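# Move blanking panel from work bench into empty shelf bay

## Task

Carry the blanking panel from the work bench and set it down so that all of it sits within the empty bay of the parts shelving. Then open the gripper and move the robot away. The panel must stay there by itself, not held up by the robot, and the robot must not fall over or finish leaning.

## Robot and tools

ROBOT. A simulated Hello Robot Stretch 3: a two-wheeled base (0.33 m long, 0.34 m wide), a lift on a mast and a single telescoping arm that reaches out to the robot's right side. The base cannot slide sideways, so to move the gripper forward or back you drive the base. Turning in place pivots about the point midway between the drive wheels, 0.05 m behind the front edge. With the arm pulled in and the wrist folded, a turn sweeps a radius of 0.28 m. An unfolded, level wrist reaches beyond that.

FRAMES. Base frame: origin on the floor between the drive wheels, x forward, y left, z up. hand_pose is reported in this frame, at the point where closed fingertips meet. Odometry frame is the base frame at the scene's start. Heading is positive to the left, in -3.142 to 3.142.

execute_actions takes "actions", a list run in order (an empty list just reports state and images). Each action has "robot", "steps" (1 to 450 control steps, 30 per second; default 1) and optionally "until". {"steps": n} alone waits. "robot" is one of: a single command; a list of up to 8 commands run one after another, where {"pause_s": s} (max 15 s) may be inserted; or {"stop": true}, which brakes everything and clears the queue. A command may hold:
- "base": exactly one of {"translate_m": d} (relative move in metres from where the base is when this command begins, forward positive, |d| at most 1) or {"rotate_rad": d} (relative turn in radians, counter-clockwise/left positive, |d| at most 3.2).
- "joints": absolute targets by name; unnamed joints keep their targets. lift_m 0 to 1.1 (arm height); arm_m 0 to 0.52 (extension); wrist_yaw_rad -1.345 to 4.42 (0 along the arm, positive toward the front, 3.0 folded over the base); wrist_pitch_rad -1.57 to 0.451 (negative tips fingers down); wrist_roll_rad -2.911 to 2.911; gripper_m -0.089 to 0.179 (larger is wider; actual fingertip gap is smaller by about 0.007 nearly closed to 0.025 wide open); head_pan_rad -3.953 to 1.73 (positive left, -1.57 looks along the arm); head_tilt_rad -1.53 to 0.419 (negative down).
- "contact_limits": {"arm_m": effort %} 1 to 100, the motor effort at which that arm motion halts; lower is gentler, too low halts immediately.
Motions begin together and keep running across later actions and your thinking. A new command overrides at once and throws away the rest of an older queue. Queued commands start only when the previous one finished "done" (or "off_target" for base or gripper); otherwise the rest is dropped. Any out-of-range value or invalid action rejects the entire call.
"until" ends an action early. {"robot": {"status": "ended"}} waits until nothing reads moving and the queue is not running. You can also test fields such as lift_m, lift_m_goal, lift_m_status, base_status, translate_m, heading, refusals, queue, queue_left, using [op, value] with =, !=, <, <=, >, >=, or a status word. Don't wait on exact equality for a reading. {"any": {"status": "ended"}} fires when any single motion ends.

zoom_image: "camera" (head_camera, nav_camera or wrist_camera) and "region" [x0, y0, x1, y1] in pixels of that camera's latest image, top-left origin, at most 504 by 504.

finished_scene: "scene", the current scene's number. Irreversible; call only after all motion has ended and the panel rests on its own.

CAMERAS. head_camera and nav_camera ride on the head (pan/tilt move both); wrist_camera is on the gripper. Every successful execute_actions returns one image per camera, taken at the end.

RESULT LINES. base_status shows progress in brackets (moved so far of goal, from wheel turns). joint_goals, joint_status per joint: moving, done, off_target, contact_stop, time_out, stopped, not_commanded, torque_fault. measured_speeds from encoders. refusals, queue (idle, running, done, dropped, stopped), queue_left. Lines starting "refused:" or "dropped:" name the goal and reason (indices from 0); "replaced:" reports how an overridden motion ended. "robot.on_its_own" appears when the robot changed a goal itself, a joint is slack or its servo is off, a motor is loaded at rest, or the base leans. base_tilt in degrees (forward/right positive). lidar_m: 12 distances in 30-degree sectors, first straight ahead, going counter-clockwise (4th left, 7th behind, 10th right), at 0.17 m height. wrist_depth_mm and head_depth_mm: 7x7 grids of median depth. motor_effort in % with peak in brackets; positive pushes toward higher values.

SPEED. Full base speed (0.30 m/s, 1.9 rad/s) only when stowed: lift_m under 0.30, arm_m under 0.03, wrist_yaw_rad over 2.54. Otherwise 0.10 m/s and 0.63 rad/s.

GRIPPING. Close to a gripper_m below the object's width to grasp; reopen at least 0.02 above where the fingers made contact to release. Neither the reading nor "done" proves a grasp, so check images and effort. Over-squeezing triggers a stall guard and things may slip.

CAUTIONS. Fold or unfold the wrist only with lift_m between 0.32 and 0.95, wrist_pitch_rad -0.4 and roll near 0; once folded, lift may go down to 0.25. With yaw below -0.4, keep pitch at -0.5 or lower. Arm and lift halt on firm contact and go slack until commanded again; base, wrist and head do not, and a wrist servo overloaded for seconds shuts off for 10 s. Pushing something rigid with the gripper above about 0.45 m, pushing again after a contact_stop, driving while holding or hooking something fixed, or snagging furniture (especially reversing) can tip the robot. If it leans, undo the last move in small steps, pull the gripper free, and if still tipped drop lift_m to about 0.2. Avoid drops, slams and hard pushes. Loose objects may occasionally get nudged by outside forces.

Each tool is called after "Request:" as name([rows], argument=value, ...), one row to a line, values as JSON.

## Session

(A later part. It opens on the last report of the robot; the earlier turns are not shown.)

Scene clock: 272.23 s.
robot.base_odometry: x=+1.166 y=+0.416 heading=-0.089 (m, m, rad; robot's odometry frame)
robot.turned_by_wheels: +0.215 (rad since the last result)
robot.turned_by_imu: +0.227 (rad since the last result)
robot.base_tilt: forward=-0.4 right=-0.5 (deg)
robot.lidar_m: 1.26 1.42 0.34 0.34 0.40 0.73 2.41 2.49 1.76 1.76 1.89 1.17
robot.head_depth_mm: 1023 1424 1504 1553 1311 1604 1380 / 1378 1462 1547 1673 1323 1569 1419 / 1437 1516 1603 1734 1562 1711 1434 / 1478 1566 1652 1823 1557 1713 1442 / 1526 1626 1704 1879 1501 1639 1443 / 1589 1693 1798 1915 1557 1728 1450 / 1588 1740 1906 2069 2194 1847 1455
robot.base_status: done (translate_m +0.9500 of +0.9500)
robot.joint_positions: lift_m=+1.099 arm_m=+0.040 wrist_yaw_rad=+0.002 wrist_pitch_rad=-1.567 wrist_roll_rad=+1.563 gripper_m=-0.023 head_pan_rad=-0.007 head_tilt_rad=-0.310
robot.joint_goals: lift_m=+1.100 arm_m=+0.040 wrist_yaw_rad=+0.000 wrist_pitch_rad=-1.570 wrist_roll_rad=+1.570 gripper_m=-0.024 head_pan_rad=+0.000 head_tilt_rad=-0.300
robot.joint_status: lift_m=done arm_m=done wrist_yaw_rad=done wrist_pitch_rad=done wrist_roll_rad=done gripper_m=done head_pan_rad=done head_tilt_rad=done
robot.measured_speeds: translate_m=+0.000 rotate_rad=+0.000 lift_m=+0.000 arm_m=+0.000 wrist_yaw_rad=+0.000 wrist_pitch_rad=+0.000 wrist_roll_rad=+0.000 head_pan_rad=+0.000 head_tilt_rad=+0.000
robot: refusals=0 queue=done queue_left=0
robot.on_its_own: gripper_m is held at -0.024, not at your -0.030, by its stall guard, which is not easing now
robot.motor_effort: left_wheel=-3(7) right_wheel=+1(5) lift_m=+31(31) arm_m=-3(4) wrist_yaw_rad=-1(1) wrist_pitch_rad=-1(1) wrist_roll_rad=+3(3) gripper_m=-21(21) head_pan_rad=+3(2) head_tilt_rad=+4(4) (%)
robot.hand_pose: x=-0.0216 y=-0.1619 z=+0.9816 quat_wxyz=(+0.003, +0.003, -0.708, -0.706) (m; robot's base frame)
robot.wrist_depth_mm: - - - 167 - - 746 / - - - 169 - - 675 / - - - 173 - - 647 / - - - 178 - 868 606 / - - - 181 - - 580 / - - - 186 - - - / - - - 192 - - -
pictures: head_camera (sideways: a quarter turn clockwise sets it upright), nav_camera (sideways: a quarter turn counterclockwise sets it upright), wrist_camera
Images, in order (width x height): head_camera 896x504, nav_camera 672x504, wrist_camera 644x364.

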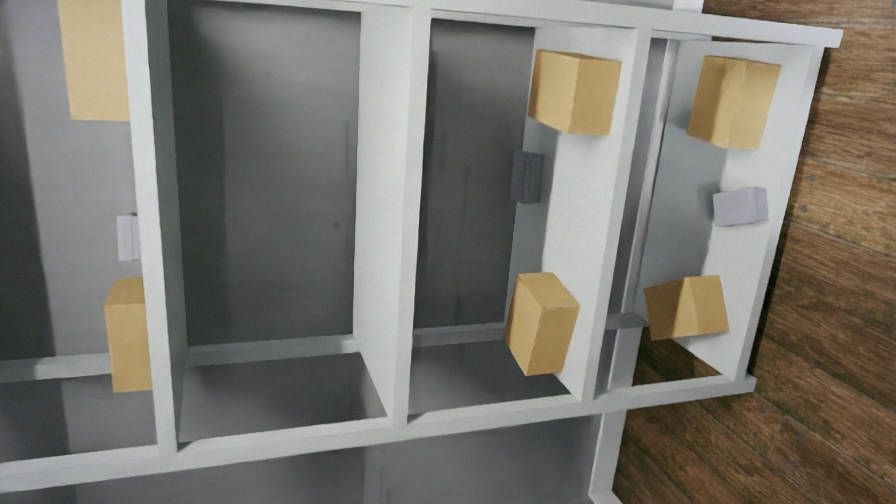

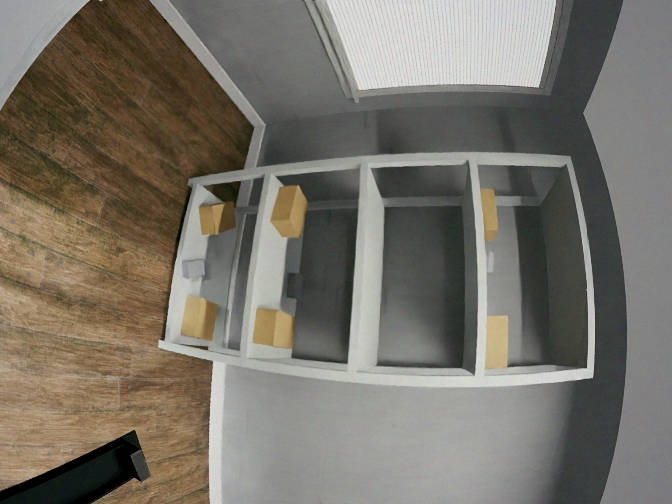

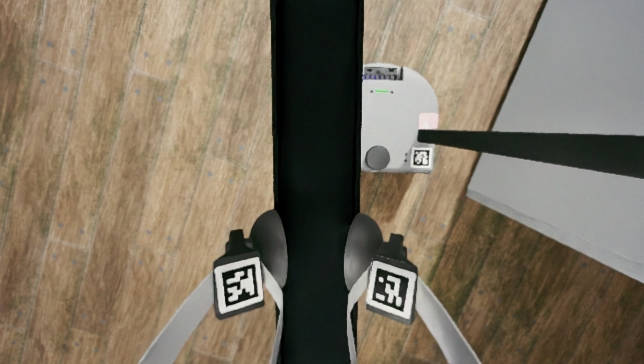

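Request:
execute_actions([
  {"robot":[{"base":{"translate_m":0.70}},{"base":{"rotate_rad":1.258},"joints":{"head_pan_rad":-1.57,"head_tilt_rad":-0.45}},{"base":{"translate_m":0.13},"joints":{"wrist_pitch_rad":-0.45}}],"steps":450,"until":{"robot":{"status":"ended"}}},
])

Scene clock: 298.90 s.
robot.base_odometry: x=+1.914 y=+0.474 heading=+1.169 (m, m, rad; robot's odometry frame)
robot.turned_by_wheels: +1.258 (rad since the last result)
robot.turned_by_imu: +1.279 (rad since the last result)
robot.base_tilt: forward=-0.4 right=-0.5 (deg)
robot.lidar_m: 1.23 0.91 0.66 0.63 3.59 2.18 2.10 1.45 0.62 0.61 0.66 0.70
robot.head_depth_mm: 801 - - - - 780 768 / 806 - - - - 878 792 / 809 - 963 - 1068 934 806 / 823 889 964 767 1083 945 813 / 825 894 963 688 1089 945 811 / 825 900 964 698 1090 871 810 / 826 902 974 706 1105 831 822
robot.base_status: done (translate_m +0.1300 of +0.1300)
robot.joint_positions: lift_m=+1.099 arm_m=+0.040 wrist_yaw_rad=+0.002 wrist_pitch_rad=-0.483 wrist_roll_rad=+1.565 gripper_m=-0.023 head_pan_rad=-1.563 head_tilt_rad=-0.444
robot.joint_goals: lift_m=+1.100 arm_m=+0.040 wrist_yaw_rad=+0.000 wrist_pitch_rad=-0.450 wrist_roll_rad=+1.570 gripper_m=-0.024 head_pan_rad=-1.570 head_tilt_rad=-0.450
robot.joint_status: lift_m=done arm_m=done wrist_yaw_rad=done wrist_pitch_rad=done wrist_roll_rad=done gripper_m=done head_pan_rad=done head_tilt_rad=done
robot.measured_speeds: translate_m=+0.000 rotate_rad=+0.000 lift_m=+0.000 arm_m=+0.000 wrist_yaw_rad=+0.000 wrist_pitch_rad=+0.000 wrist_roll_rad=+0.000 head_pan_rad=+0.000 head_tilt_rad=+0.000
robot: refusals=0 queue=done queue_left=0
robot.on_its_own: gripper_m is held at -0.024, not at your -0.030, by its stall guard, which is not easing now
robot.motor_effort: left_wheel=-2(6) right_wheel=+2(5) lift_m=+31(31) arm_m=-3(4) wrist_yaw_rad=-1(1) wrist_pitch_rad=+16(14) wrist_roll_rad=+2(3) gripper_m=-22(22) head_pan_rad=-3(35) head_tilt_rad=-2(13) (%)
robot.hand_pose: x=-0.0211 y=-0.4010 z=+1.0974 quat_wxyz=(+0.003, +0.001, -0.971, -0.240) (m; robot's base frame)
robot.wrist_depth_mm: 550 620 656 166 782 535 497 / 564 633 671 169 786 543 509 / 576 639 690 173 770 645 544 / 594 638 700 176 784 646 553 / 600 667 717 181 800 651 564 / 619 675 737 185 773 633 788 / 608 683 748 190 876 597 815
pictures: head_camera (sideways: a quarter turn clockwise sets it upright), nav_camera (sideways: a quarter turn counterclockwise sets it upright), wrist_camera
Images, in order (width x height): head_camera 896x504, nav_camera 672x504, wrist_camera 644x364.

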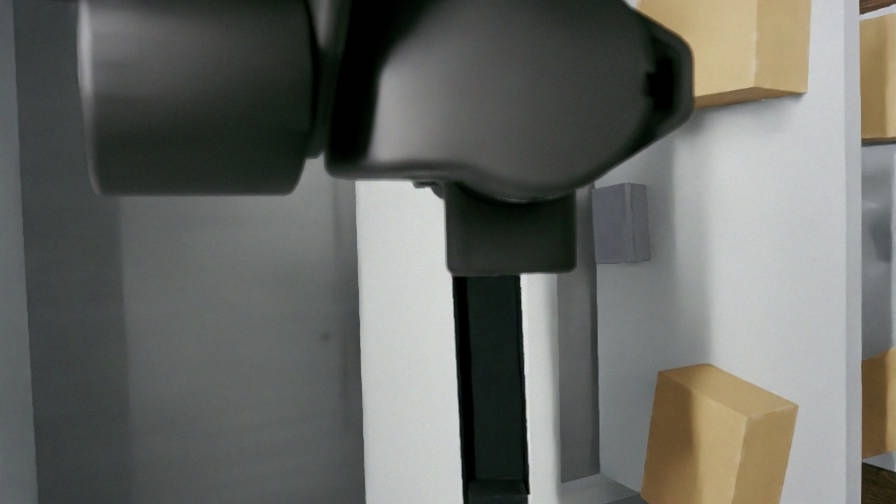

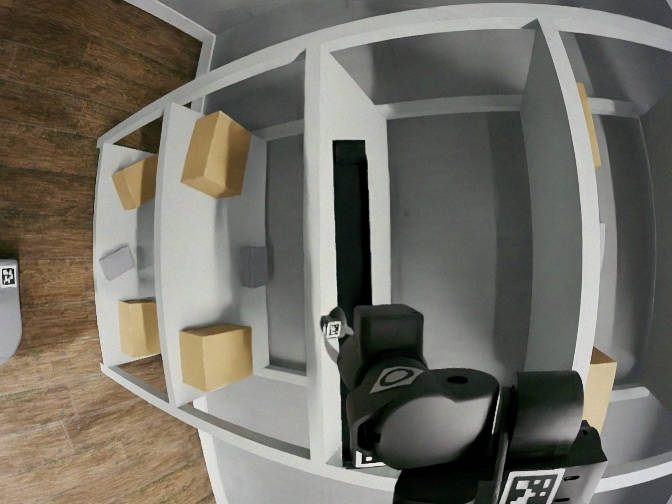

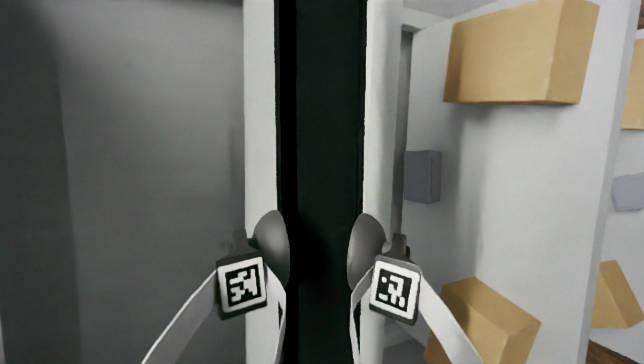

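Request:
execute_actions([
  {"robot":{"joints":{"arm_m":0.2},"contact_limits":{"arm_m":15}},"steps":200,"until":{"robot":{"status":"ended"}}},
])

Scene clock: 305.90 s.
robot.base_odometry: x=+1.914 y=+0.474 heading=+1.169 (m, m, rad; robot's odometry frame)
robot.turned_by_wheels: +0.000 (rad since the last result)
robot.turned_by_imu: +0.001 (rad since the last result)
robot.base_tilt: forward=-0.4 right=-0.5 (deg)
robot.lidar_m: 1.23 0.92 0.66 0.63 3.59 2.18 2.09 1.45 0.62 0.61 0.66 0.70
robot.head_depth_mm: 761 - - 631 1095 803 768 / 802 - - 618 1104 874 794 / 817 - - 624 1085 937 804 / 819 892 947 616 1080 943 812 / 824 898 964 620 1085 947 813 / 825 896 972 625 1094 870 812 / 830 899 975 704 1098 834 823
robot.base_status: done (translate_m +0.1300 of +0.1300)
robot.joint_positions: lift_m=+1.099 arm_m=+0.200 wrist_yaw_rad=+0.001 wrist_pitch_rad=-0.482 wrist_roll_rad=+1.566 gripper_m=-0.023 head_pan_rad=-1.563 head_tilt_rad=-0.444
robot.joint_goals: lift_m=+1.100 arm_m=+0.200 wrist_yaw_rad=+0.000 wrist_pitch_rad=-0.450 wrist_roll_rad=+1.570 gripper_m=-0.024 head_pan_rad=-1.570 head_tilt_rad=-0.450
robot.joint_status: lift_m=done arm_m=done wrist_yaw_rad=done wrist_pitch_rad=done wrist_roll_rad=done gripper_m=done head_pan_rad=done head_tilt_rad=done
robot.measured_speeds: translate_m=+0.000 rotate_rad=+0.000 lift_m=+0.000 arm_m=+0.000 wrist_yaw_rad=+0.000 wrist_pitch_rad=+0.000 wrist_roll_rad=+0.000 head_pan_rad=+0.000 head_tilt_rad=+0.000
robot: refusals=0 queue=done queue_left=0
robot.on_its_own: gripper_m is held at -0.024, not at your -0.030, by its stall guard, which is not easing now
robot.motor_effort: left_wheel=-2(1) right_wheel=+2(2) lift_m=+31(32) arm_m=+3(4) wrist_yaw_rad=-1(1) wrist_pitch_rad=+16(16) wrist_roll_rad=+2(2) gripper_m=-22(22) head_pan_rad=-3(3) head_tilt_rad=-2(2) (%)
robot.contact_limits: arm_m 15 (drawing in: default 18, maximum 29; extending or still: default 24, maximum 40)
robot.hand_pose: x=-0.0211 y=-0.5603 z=+1.0976 quat_wxyz=(+0.003, +0.001, -0.971, -0.239) (m; robot's base frame)
robot.wrist_depth_mm: 435 479 538 166 243 183 168 / 446 486 544 170 246 184 405 / 455 494 552 174 248 185 475 / 464 521 554 176 251 187 483 / 474 523 582 180 242 187 492 / 489 526 575 186 232 190 514 / 493 544 612 190 271 190 494
pictures: head_camera (sideways: a quarter turn clockwise sets it upright), nav_camera (sideways: a quarter turn counterclockwise sets it upright), wrist_camera
Images, in order (width x height): head_camera 896x504, nav_camera 672x504, wrist_camera 644x364.

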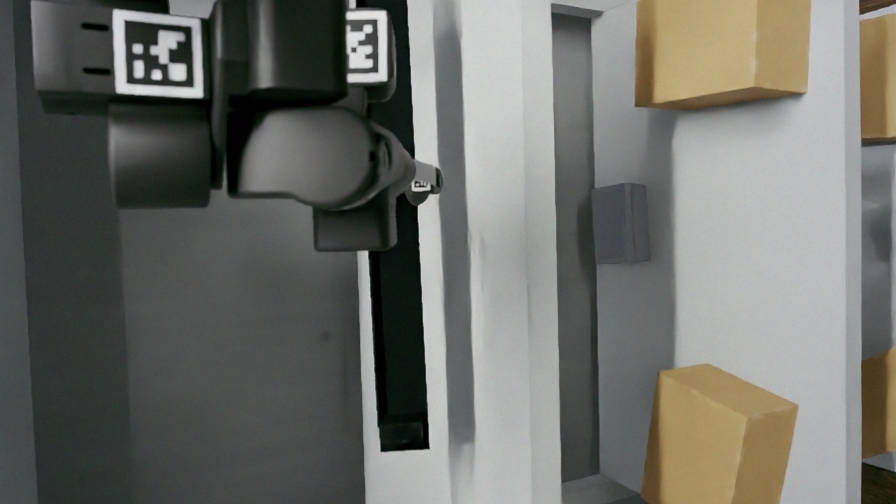

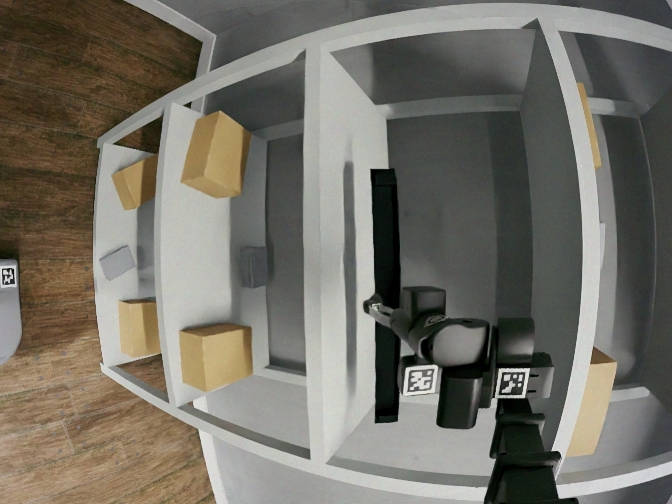

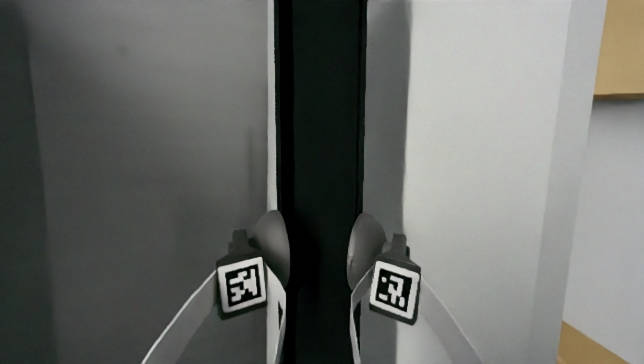

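Request:
execute_actions([
  {"robot":{"joints":{"arm_m":0.34,"wrist_pitch_rad":-0.57,"head_tilt_rad":-0.35},"contact_limits":{"arm_m":15}},"steps":200,"until":{"robot":{"status":"ended"}}},
])

Scene clock: 312.93 s.
robot.base_odometry: x=+1.914 y=+0.474 heading=+1.169 (m, m, rad; robot's odometry frame)
robot.turned_by_wheels: +0.000 (rad since the last result)
robot.turned_by_imu: +0.001 (rad since the last result)
robot.base_tilt: forward=-0.5 right=-0.5 (deg)
robot.lidar_m: 1.23 0.91 0.66 0.63 3.60 2.18 2.09 1.45 0.62 0.61 0.66 0.70
robot.head_depth_mm: 619 860 942 712 573 878 731 / 607 - - 715 577 1016 791 / 595 868 - 686 579 1009 815 / 581 887 944 688 586 999 820 / 570 892 958 736 590 1031 822 / 556 892 959 798 593 1039 781 / 544 897 963 868 601 1044 766
robot.base_status: done (translate_m +0.1300 of +0.1300)
robot.joint_positions: lift_m=+1.099 arm_m=+0.340 wrist_yaw_rad=+0.001 wrist_pitch_rad=-0.589 wrist_roll_rad=+1.566 gripper_m=-0.023 head_pan_rad=-1.563 head_tilt_rad=-0.359
robot.joint_goals: lift_m=+1.100 arm_m=+0.340 wrist_yaw_rad=+0.000 wrist_pitch_rad=-0.570 wrist_roll_rad=+1.570 gripper_m=-0.024 head_pan_rad=-1.570 head_tilt_rad=-0.350
robot.joint_status: lift_m=done arm_m=done wrist_yaw_rad=done wrist_pitch_rad=done wrist_roll_rad=done gripper_m=done head_pan_rad=done head_tilt_rad=done
robot.measured_speeds: translate_m=+0.000 rotate_rad=+0.000 lift_m=+0.000 arm_m=+0.000 wrist_yaw_rad=+0.000 wrist_pitch_rad=+0.000 wrist_roll_rad=+0.000 head_pan_rad=+0.000 head_tilt_rad=+0.000
robot: refusals=0 queue=done queue_left=0
robot.on_its_own: gripper_m is held at -0.024, not at your -0.030, by its stall guard, which is not easing now
robot.motor_effort: left_wheel=-2(2) right_wheel=+2(1) lift_m=+31(32) arm_m=+3(2) wrist_yaw_rad=-1(1) wrist_pitch_rad=+9(15) wrist_roll_rad=+2(2) gripper_m=-22(22) head_pan_rad=-3(3) head_tilt_rad=+3(11) (%)
robot.contact_limits: arm_m 15 (drawing in: default 18, maximum 29; extending or still: default 24, maximum 40)
robot.hand_pose: x=-0.0212 y=-0.6841 z=+1.0754 quat_wxyz=(+0.003, +0.001, -0.957, -0.291) (m; robot's base frame)
robot.wrist_depth_mm: 343 377 417 166 210 163 134 / 346 384 422 169 211 165 134 / 351 395 432 173 213 165 135 / 354 402 448 178 216 168 137 / 363 409 450 181 211 169 137 / 367 419 460 186 205 171 139 / 380 417 484 192 234 172 139
pictures: head_camera (sideways: a quarter turn clockwise sets it upright), nav_camera (sideways: a quarter turn counterclockwise sets it upright), wrist_camera
Images, in order (width x height): head_camera 896x504, nav_camera 672x504, wrist_camera 644x364.

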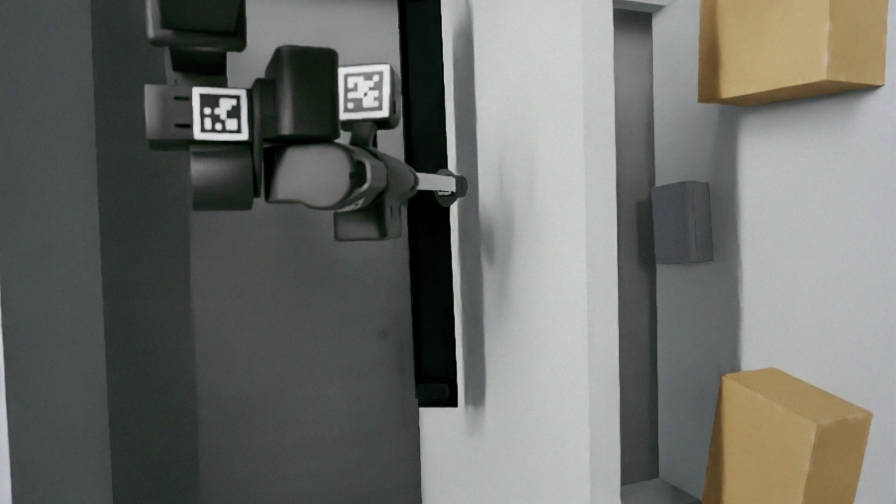

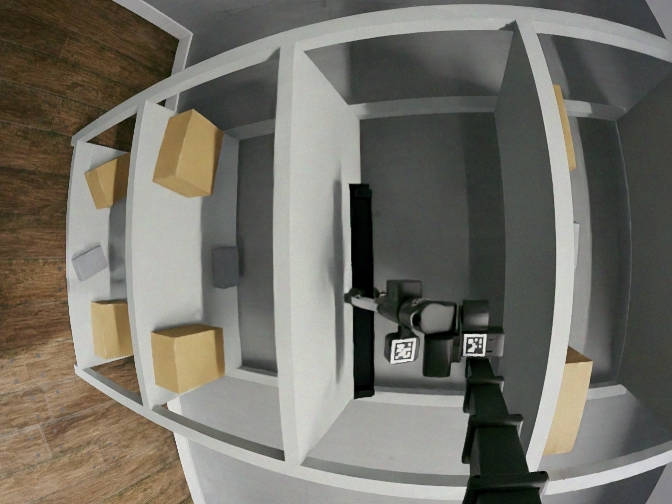

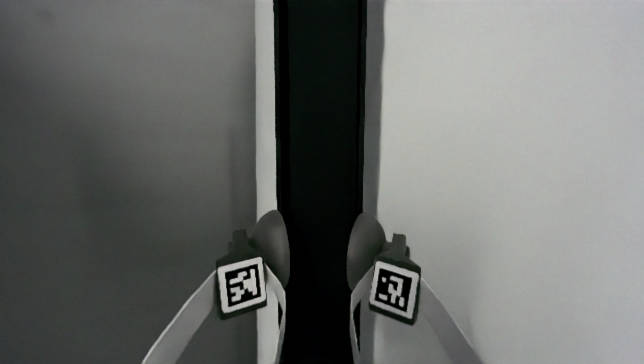

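Request:
execute_actions([
  {"robot":{"joints":{"wrist_pitch_rad":-0.70}},"steps":100,"until":{"robot":{"status":"ended"}}},
])

Request:
zoom_image(camera="head_camera", region=[380, 120, 560, 430])

Scene clock: 316.43 s.
robot.base_odometry: x=+1.914 y=+0.474 heading=+1.169 (m, m, rad; robot's odometry frame)
robot.turned_by_wheels: +0.000 (rad since the last result)
robot.turned_by_imu: +0.001 (rad since the last result)
robot.base_tilt: forward=-0.4 right=-0.5 (deg)
robot.lidar_m: 1.23 0.92 0.66 0.63 3.59 2.18 2.09 1.45 0.62 0.61 0.66 0.70
robot.head_depth_mm: 620 865 949 671 573 872 727 / 607 - - 677 576 1010 787 / 596 868 - 687 581 1002 810 / 582 889 953 730 586 995 822 / 570 893 958 738 587 1028 821 / 556 894 962 801 595 1034 782 / 542 895 966 870 599 1045 768
robot.base_status: done (translate_m +0.1300 of +0.1300)
robot.joint_positions: lift_m=+1.099 arm_m=+0.340 wrist_yaw_rad=+0.001 wrist_pitch_rad=-0.715 wrist_roll_rad=+1.566 gripper_m=-0.023 head_pan_rad=-1.563 head_tilt_rad=-0.359
robot.joint_goals: lift_m=+1.100 arm_m=+0.340 wrist_yaw_rad=+0.000 wrist_pitch_rad=-0.700 wrist_roll_rad=+1.570 gripper_m=-0.024 head_pan_rad=-1.570 head_tilt_rad=-0.350
robot.joint_status: lift_m=done arm_m=done wrist_yaw_rad=done wrist_pitch_rad=done wrist_roll_rad=done gripper_m=done head_pan_rad=done head_tilt_rad=done
robot.measured_speeds: translate_m=+0.000 rotate_rad=+0.000 lift_m=+0.000 arm_m=+0.000 wrist_yaw_rad=+0.000 wrist_pitch_rad=+0.000 wrist_roll_rad=+0.000 head_pan_rad=+0.000 head_tilt_rad=+0.000
robot: refusals=0 queue=done queue_left=0
robot.on_its_own: gripper_m is held at -0.024, not at your -0.030, by its stall guard, which is not easing now
robot.motor_effort: left_wheel=-2(2) right_wheel=+2(2) lift_m=+32(32) arm_m=+4(3) wrist_yaw_rad=-1(1) wrist_pitch_rad=+7(9) wrist_roll_rad=+2(2) gripper_m=-22(22) head_pan_rad=-3(3) head_tilt_rad=+4(4) (%)
robot.contact_limits: arm_m 15 (drawing in: default 18, maximum 29; extending or still: default 24, maximum 40)
robot.hand_pose: x=-0.0212 y=-0.6621 z=+1.0516 quat_wxyz=(+0.003, +0.001, -0.937, -0.350) (m; robot's base frame)
robot.wrist_depth_mm: 341 392 340 166 181 147 123 / 350 399 349 169 184 147 124 / 355 405 363 172 186 150 126 / 360 412 368 177 188 151 127 / 367 422 421 182 185 153 128 / 373 428 - 187 181 155 128 / 383 428 386 192 204 156 130
pictures: head_camera (sideways: a quarter turn clockwise sets it upright), nav_camera (sideways: a quarter turn counterclockwise sets it upright), wrist_camera
Images, in order (width x height): head_camera 896x504, nav_camera 672x504, wrist_camera 644x364.

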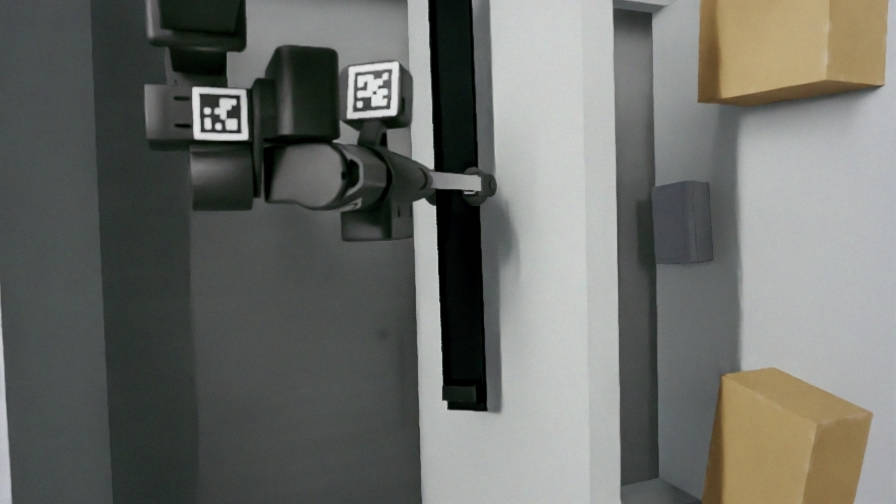

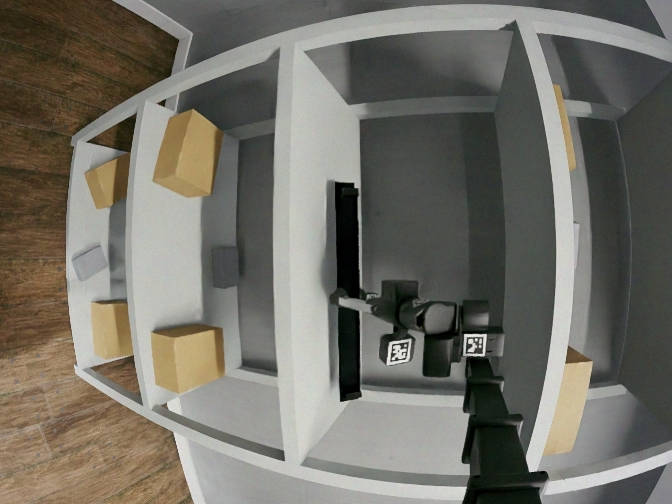

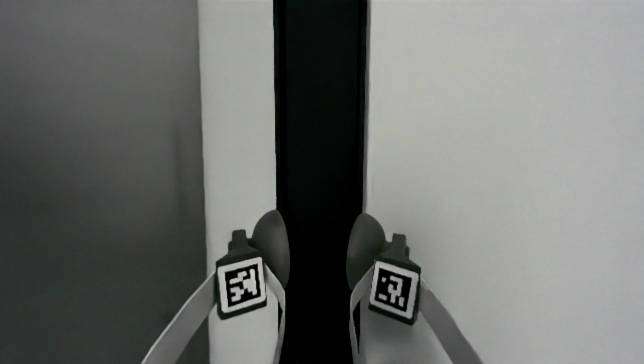

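Region (380, 120, 560, 430) of head_camera's 896x504 image, scaled by 1.626, with more detail than that image has; it fills the left 293 columns of this view, and the rest is white.

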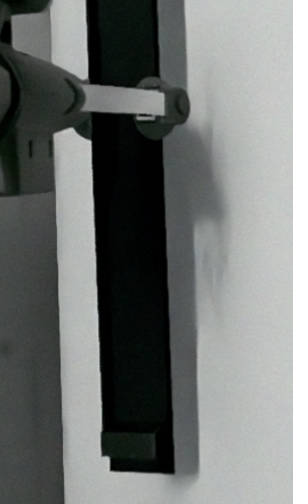

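Request:
execute_actions([
  {"robot":{"joints":{"wrist_pitch_rad":-0.79}},"steps":100,"until":{"robot":{"status":"ended"}}},
])

Scene clock: 318.90 s.
robot.base_odometry: x=+1.914 y=+0.474 heading=+1.169 (m, m, rad; robot's odometry frame)
robot.turned_by_wheels: +0.000 (rad since the last result)
robot.turned_by_imu: +0.001 (rad since the last result)
robot.base_tilt: forward=-0.3 right=-0.5 (deg)
robot.lidar_m: 1.23 0.91 0.66 0.63 3.62 2.18 2.09 1.45 0.62 0.61 0.66 0.70
robot.head_depth_mm: 620 864 942 810 573 879 732 / 606 - - 679 574 1014 789 / 593 866 - 681 581 1005 816 / 582 889 951 833 586 1001 820 / 570 888 957 849 589 1030 827 / 555 895 961 853 595 1035 783 / 541 899 965 871 599 1043 771
robot.base_status: done (translate_m +0.1300 of +0.1300)
robot.joint_positions: lift_m=+1.099 arm_m=+0.340 wrist_yaw_rad=+0.001 wrist_pitch_rad=-0.802 wrist_roll_rad=+1.566 gripper_m=-0.023 head_pan_rad=-1.563 head_tilt_rad=-0.359
robot.joint_goals: lift_m=+1.100 arm_m=+0.340 wrist_yaw_rad=+0.000 wrist_pitch_rad=-0.790 wrist_roll_rad=+1.570 gripper_m=-0.024 head_pan_rad=-1.570 head_tilt_rad=-0.350
robot.joint_status: lift_m=done arm_m=done wrist_yaw_rad=done wrist_pitch_rad=done wrist_roll_rad=done gripper_m=done head_pan_rad=done head_tilt_rad=done
robot.measured_speeds: translate_m=+0.000 rotate_rad=+0.000 lift_m=+0.000 arm_m=+0.000 wrist_yaw_rad=+0.000 wrist_pitch_rad=+0.000 wrist_roll_rad=+0.000 head_pan_rad=+0.000 head_tilt_rad=+0.000
robot: refusals=0 queue=done queue_left=0
robot.on_its_own: gripper_m is held at -0.024, not at your -0.030, by its stall guard, which is not easing now
robot.motor_effort: left_wheel=-2(2) right_wheel=+1(2) lift_m=+32(31) arm_m=+4(4) wrist_yaw_rad=-1(1) wrist_pitch_rad=+6(5) wrist_roll_rad=+2(2) gripper_m=-22(22) head_pan_rad=-3(3) head_tilt_rad=+4(4) (%)
robot.contact_limits: arm_m 15 (drawing in: default 18, maximum 29; extending or still: default 24, maximum 40)
robot.hand_pose: x=-0.0213 y=-0.6451 z=+1.0368 quat_wxyz=(+0.003, +0.001, -0.920, -0.391) (m; robot's base frame)
robot.wrist_depth_mm: 354 388 279 165 165 137 118 / 359 399 288 170 168 140 120 / 367 401 292 173 170 141 121 / 368 411 304 176 174 143 122 / 373 425 331 182 171 145 123 / 376 442 - 187 169 147 125 / 387 445 327 191 189 149 126
pictures: head_camera (sideways: a quarter turn clockwise sets it upright), nav_camera (sideways: a quarter turn counterclockwise sets it upright), wrist_camera
Images, in order (width x height): head_camera 896x504, nav_camera 672x504, wrist_camera 644x364.

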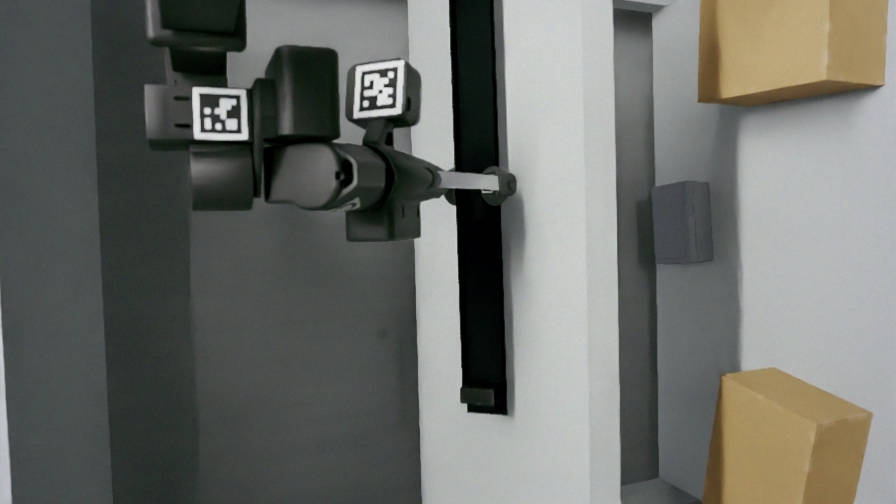

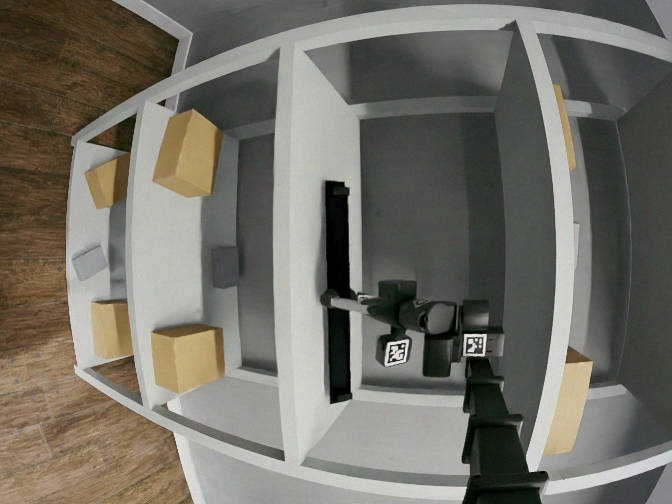

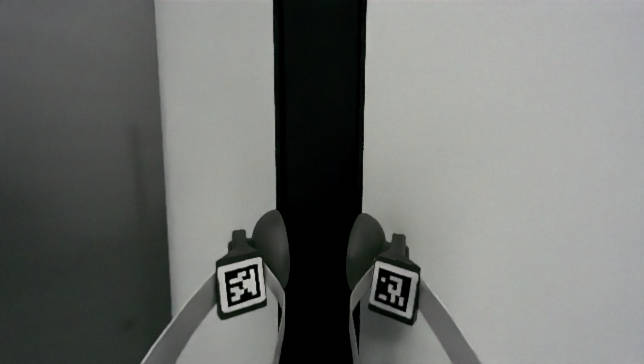

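Request:
execute_actions([
  {"robot":{"joints":{"wrist_pitch_rad":-0.84}},"steps":100,"until":{"robot":{"status":"ended"}}},
])

Scene clock: 321.77 s.
robot.base_odometry: x=+1.914 y=+0.474 heading=+1.169 (m, m, rad; robot's odometry frame)
robot.turned_by_wheels: +0.000 (rad since the last result)
robot.turned_by_imu: +0.001 (rad since the last result)
robot.base_tilt: forward=-0.4 right=-0.5 (deg)
robot.lidar_m: 1.23 0.92 0.66 0.63 3.58 2.18 2.10 1.45 0.62 0.61 0.66 0.70
robot.head_depth_mm: 619 860 944 810 572 876 728 / 610 - - 657 577 1023 788 / 595 866 - 658 579 1001 814 / 585 886 948 836 585 993 817 / 568 890 958 848 591 1033 822 / 555 896 962 859 593 1035 783 / 542 894 961 875 598 1037 768
robot.base_status: done (translate_m +0.1300 of +0.1300)
robot.joint_positions: lift_m=+1.099 arm_m=+0.340 wrist_yaw_rad=+0.001 wrist_pitch_rad=-0.850 wrist_roll_rad=+1.566 gripper_m=-0.023 head_pan_rad=-1.563 head_tilt_rad=-0.359
robot.joint_goals: lift_m=+1.100 arm_m=+0.340 wrist_yaw_rad=+0.000 wrist_pitch_rad=-0.840 wrist_roll_rad=+1.570 gripper_m=-0.024 head_pan_rad=-1.570 head_tilt_rad=-0.350
robot.joint_status: lift_m=done arm_m=done wrist_yaw_rad=done wrist_pitch_rad=done wrist_roll_rad=done gripper_m=done head_pan_rad=done head_tilt_rad=done
robot.measured_speeds: translate_m=+0.000 rotate_rad=+0.000 lift_m=+0.000 arm_m=+0.000 wrist_yaw_rad=+0.000 wrist_pitch_rad=+0.000 wrist_roll_rad=+0.000 head_pan_rad=+0.000 head_tilt_rad=+0.000
robot: refusals=0 queue=done queue_left=0
robot.on_its_own: gripper_m is held at -0.024, not at your -0.030, by its stall guard, which is not easing now
robot.motor_effort: left_wheel=-2(2) right_wheel=+1(2) lift_m=+31(31) arm_m=+3(4) wrist_yaw_rad=-1(1) wrist_pitch_rad=+5(5) wrist_roll_rad=+2(2) gripper_m=-22(22) head_pan_rad=-3(3) head_tilt_rad=+3(3) (%)
robot.contact_limits: arm_m 15 (drawing in: default 18, maximum 29; extending or still: default 24, maximum 40)
robot.hand_pose: x=-0.0213 y=-0.6354 z=+1.0294 quat_wxyz=(+0.003, +0.001, -0.911, -0.413) (m; robot's base frame)
robot.wrist_depth_mm: 358 368 256 166 158 133 115 / 368 384 262 170 161 135 117 / 370 396 270 173 165 137 118 / 373 404 275 177 166 139 120 / 377 420 306 183 165 142 122 / 388 430 - 188 162 144 123 / 388 442 305 191 181 145 124
pictures: head_camera (sideways: a quarter turn clockwise sets it upright), nav_camera (sideways: a quarter turn counterclockwise sets it upright), wrist_camera
Images, in order (width x height): head_camera 896x504, nav_camera 672x504, wrist_camera 644x364.

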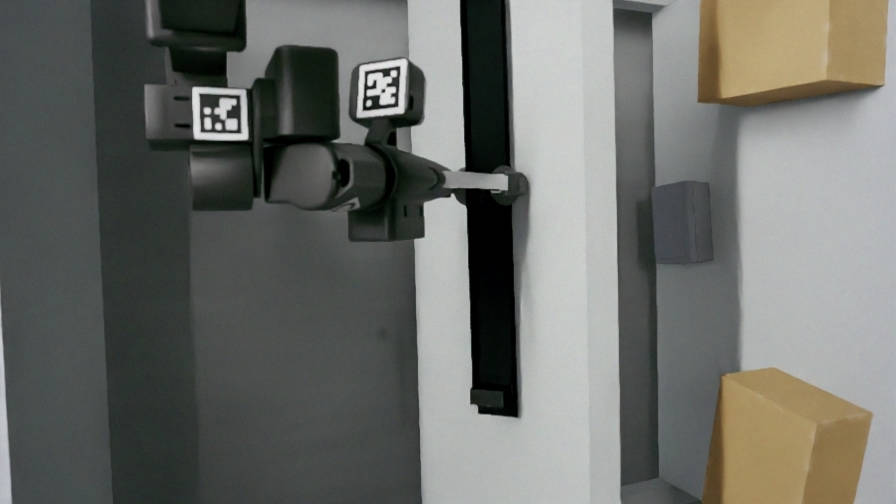

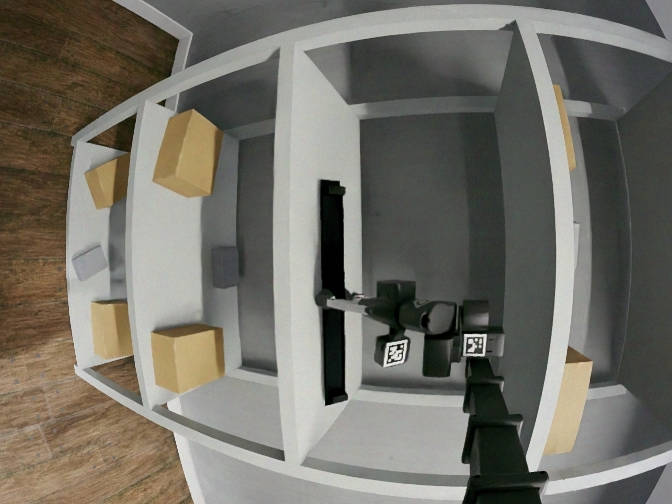

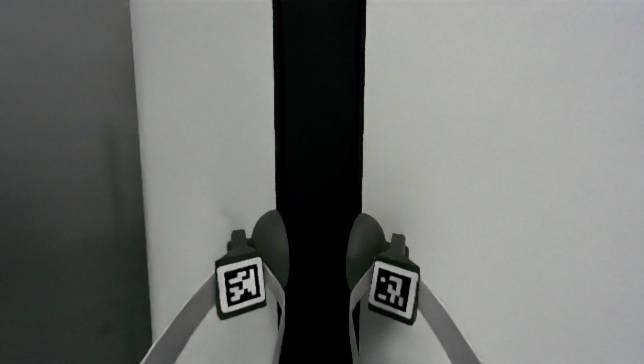

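Request:
execute_actions([
  {"robot":{"joints":{"gripper_m":0.04}},"steps":60,"until":{"robot":{"status":"ended"}}},
  {"robot":{"joints":{"gripper_m":0.08}},"steps":60,"until":{"robot":{"status":"ended"}}},
  {"steps":10},
])

Scene clock: 326.67 s.
robot.base_odometry: x=+1.914 y=+0.474 heading=+1.169 (m, m, rad; robot's odometry frame)
robot.turned_by_wheels: +0.000 (rad since the last result)
robot.turned_by_imu: +0.001 (rad since the last result)
robot.base_tilt: forward=-0.4 right=-0.6 (deg)
robot.lidar_m: 1.23 0.92 0.66 0.63 3.58 2.18 2.10 1.46 0.62 0.61 0.66 0.70
robot.head_depth_mm: 619 865 946 812 574 883 728 / 607 - - 765 578 1007 789 / 594 867 - 775 580 1006 818 / 581 890 951 835 585 992 818 / 570 892 962 846 590 1039 825 / 556 892 964 859 596 1038 783 / 541 901 963 871 600 1043 768
robot.base_status: done (translate_m +0.1300 of +0.1300)
robot.joint_positions: lift_m=+1.099 arm_m=+0.340 wrist_yaw_rad=+0.001 wrist_pitch_rad=-0.827 wrist_roll_rad=+1.566 gripper_m=+0.080 head_pan_rad=-1.563 head_tilt_rad=-0.359
robot.joint_goals: lift_m=+1.100 arm_m=+0.340 wrist_yaw_rad=+0.000 wrist_pitch_rad=-0.840 wrist_roll_rad=+1.570 gripper_m=+0.080 head_pan_rad=-1.570 head_tilt_rad=-0.350
robot.joint_status: lift_m=done arm_m=done wrist_yaw_rad=done wrist_pitch_rad=done wrist_roll_rad=done gripper_m=done head_pan_rad=done head_tilt_rad=done
robot.measured_speeds: translate_m=+0.000 rotate_rad=+0.000 lift_m=+0.000 arm_m=+0.000 wrist_yaw_rad=+0.000 wrist_pitch_rad=+0.000 wrist_roll_rad=+0.000 head_pan_rad=+0.000 head_tilt_rad=+0.000
robot: refusals=0 queue=done queue_left=0
robot.motor_effort: left_wheel=-2(3) right_wheel=+2(2) lift_m=+28(31) arm_m=+4(3) wrist_yaw_rad=-1(1) wrist_pitch_rad=-6(7) wrist_roll_rad=+2(2) gripper_m=+4(83) head_pan_rad=-3(3) head_tilt_rad=+3(3) (%)
robot.contact_limits: arm_m 15 (drawing in: default 18, maximum 29; extending or still: default 24, maximum 40)
robot.hand_pose: x=-0.0213 y=-0.6402 z=+1.0332 quat_wxyz=(+0.003, +0.001, -0.916, -0.402) (m; robot's base frame)
robot.wrist_depth_mm: 358 384 270 195 163 137 118 / 360 387 276 198 166 138 119 / 367 407 288 204 169 139 120 / 375 411 294 208 172 142 122 / 374 420 279 210 169 145 124 / 385 437 281 216 - 146 125 / 389 439 322 222 182 145 126
pictures: head_camera (sideways: a quarter turn clockwise sets it upright), nav_camera (sideways: a quarter turn counterclockwise sets it upright), wrist_camera
Images, in order (width x height): head_camera 896x504, nav_camera 672x504, wrist_camera 644x364.

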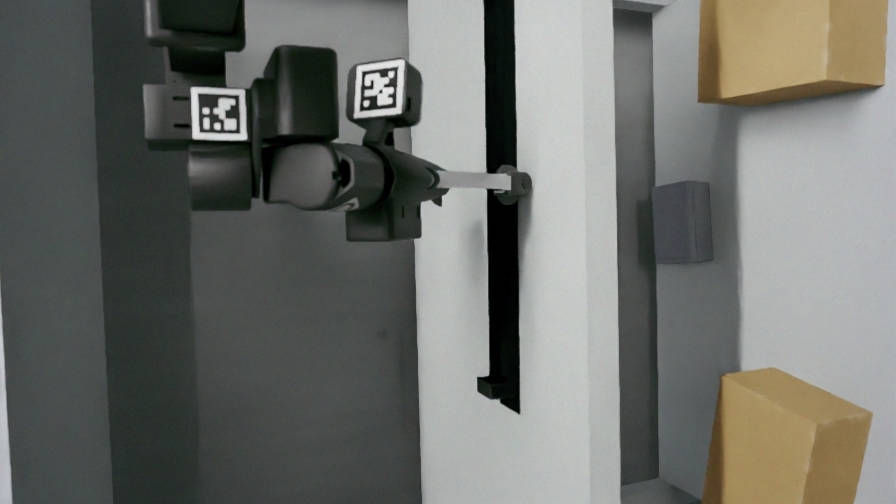

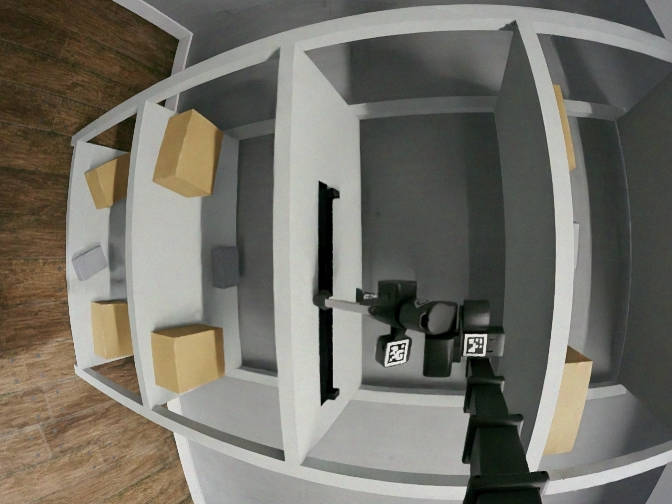

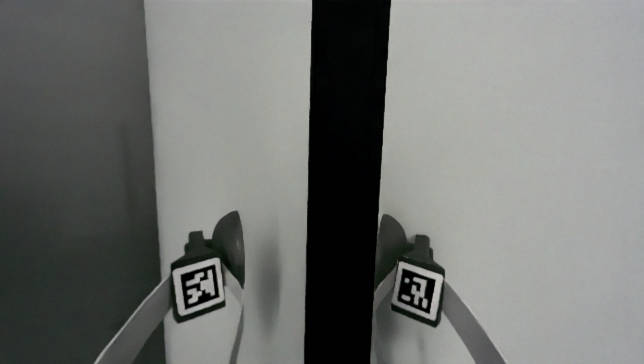

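Request:
execute_actions([
  {"robot":{"joints":{"arm_m":0.29}},"steps":100,"until":{"robot":{"status":"ended"}}},
  {"robot":{"joints":{"arm_m":0.02,"wrist_pitch_rad":-0.6}},"steps":200,"until":{"robot":{"status":"ended"}}},
  {"robot":{"base":{"translate_m":-0.35},"joints":{"head_pan_rad":-1.1,"wrist_pitch_rad":-1.4}},"steps":200,"until":{"robot":{"status":"ended"}}},
])

Scene clock: 340.50 s.
robot.base_odometry: x=+1.777 y=+0.152 heading=+1.169 (m, m, rad; robot's odometry frame)
robot.turned_by_wheels: +0.000 (rad since the last result)
robot.turned_by_imu: +0.000 (rad since the last result)
robot.base_tilt: forward=-0.4 right=-0.5 (deg)
robot.lidar_m: 1.57 0.91 0.72 1.29 3.15 1.82 1.75 1.46 1.05 0.52 0.62 0.87
robot.head_depth_mm: 621 868 924 808 570 1010 724 / 607 914 972 820 605 1013 745 / 596 963 1033 826 646 1020 794 / 583 1009 1097 838 1197 1028 843 / 568 1069 1171 831 1263 1031 903 / 558 1117 1192 856 1331 972 1175 / 626 1211 1337 869 1618 1016 1323
robot.base_status: done (translate_m -0.3500 of -0.3500)
robot.joint_positions: lift_m=+1.099 arm_m=+0.020 wrist_yaw_rad=+0.001 wrist_pitch_rad=-1.392 wrist_roll_rad=+1.566 gripper_m=+0.080 head_pan_rad=-1.107 head_tilt_rad=-0.359
robot.joint_goals: lift_m=+1.100 arm_m=+0.020 wrist_yaw_rad=+0.000 wrist_pitch_rad=-1.400 wrist_roll_rad=+1.570 gripper_m=+0.080 head_pan_rad=-1.100 head_tilt_rad=-0.350
robot.joint_status: lift_m=done arm_m=done wrist_yaw_rad=done wrist_pitch_rad=done wrist_roll_rad=done gripper_m=done head_pan_rad=done head_tilt_rad=done
robot.measured_speeds: translate_m=+0.000 rotate_rad=+0.000 lift_m=+0.000 arm_m=+0.000 wrist_yaw_rad=+0.000 wrist_pitch_rad=+0.000 wrist_roll_rad=+0.000 head_pan_rad=+0.000 head_tilt_rad=+0.000
robot: refusals=0 queue=done queue_left=0
robot.motor_effort: left_wheel=-1(6) right_wheel=+2(2) lift_m=+28(28) arm_m=-3(4) wrist_yaw_rad=-1(0) wrist_pitch_rad=-4(9) wrist_roll_rad=+1(2) gripper_m=+0(4) head_pan_rad=+3(26) head_tilt_rad=+4(3) (%)
robot.hand_pose: x=-0.0215 y=-0.1869 z=+0.9817 quat_wxyz=(+0.002, +0.002, -0.767, -0.642) (m; robot's base frame)
robot.wrist_depth_mm: 785 - - - - 940 923 / 811 - - - - - 922 / 773 - - - - - 940 / 388 629 - - - - - / 746 586 - - - - - / 753 711 - - - - - / 763 740 - - - - -
pictures: head_camera (sideways: a quarter turn clockwise sets it upright), nav_camera (sideways: a quarter turn counterclockwise sets it upright), wrist_camera
Images, in order (width x height): head_camera 896x504, nav_camera 672x504, wrist_camera 644x364.

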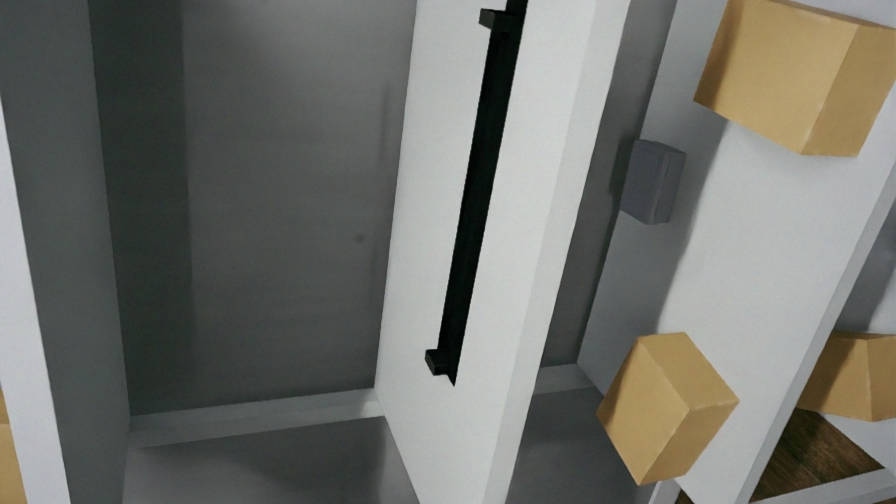

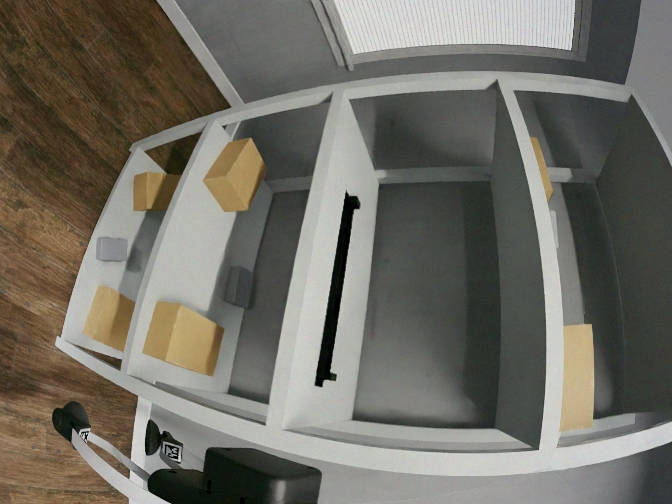

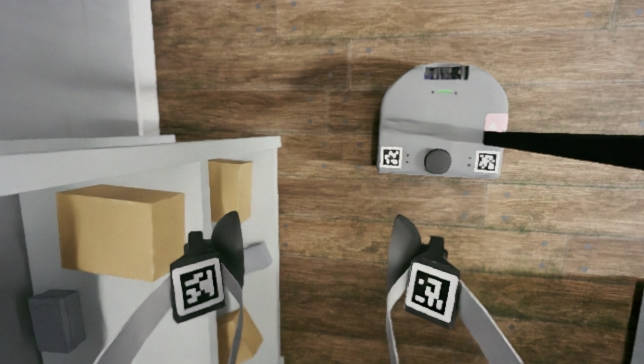

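The panel lies flat, well inside the bay, and the robot is clear.

Request:
finished_scene(scene=1)

The scene is finished: the task was done.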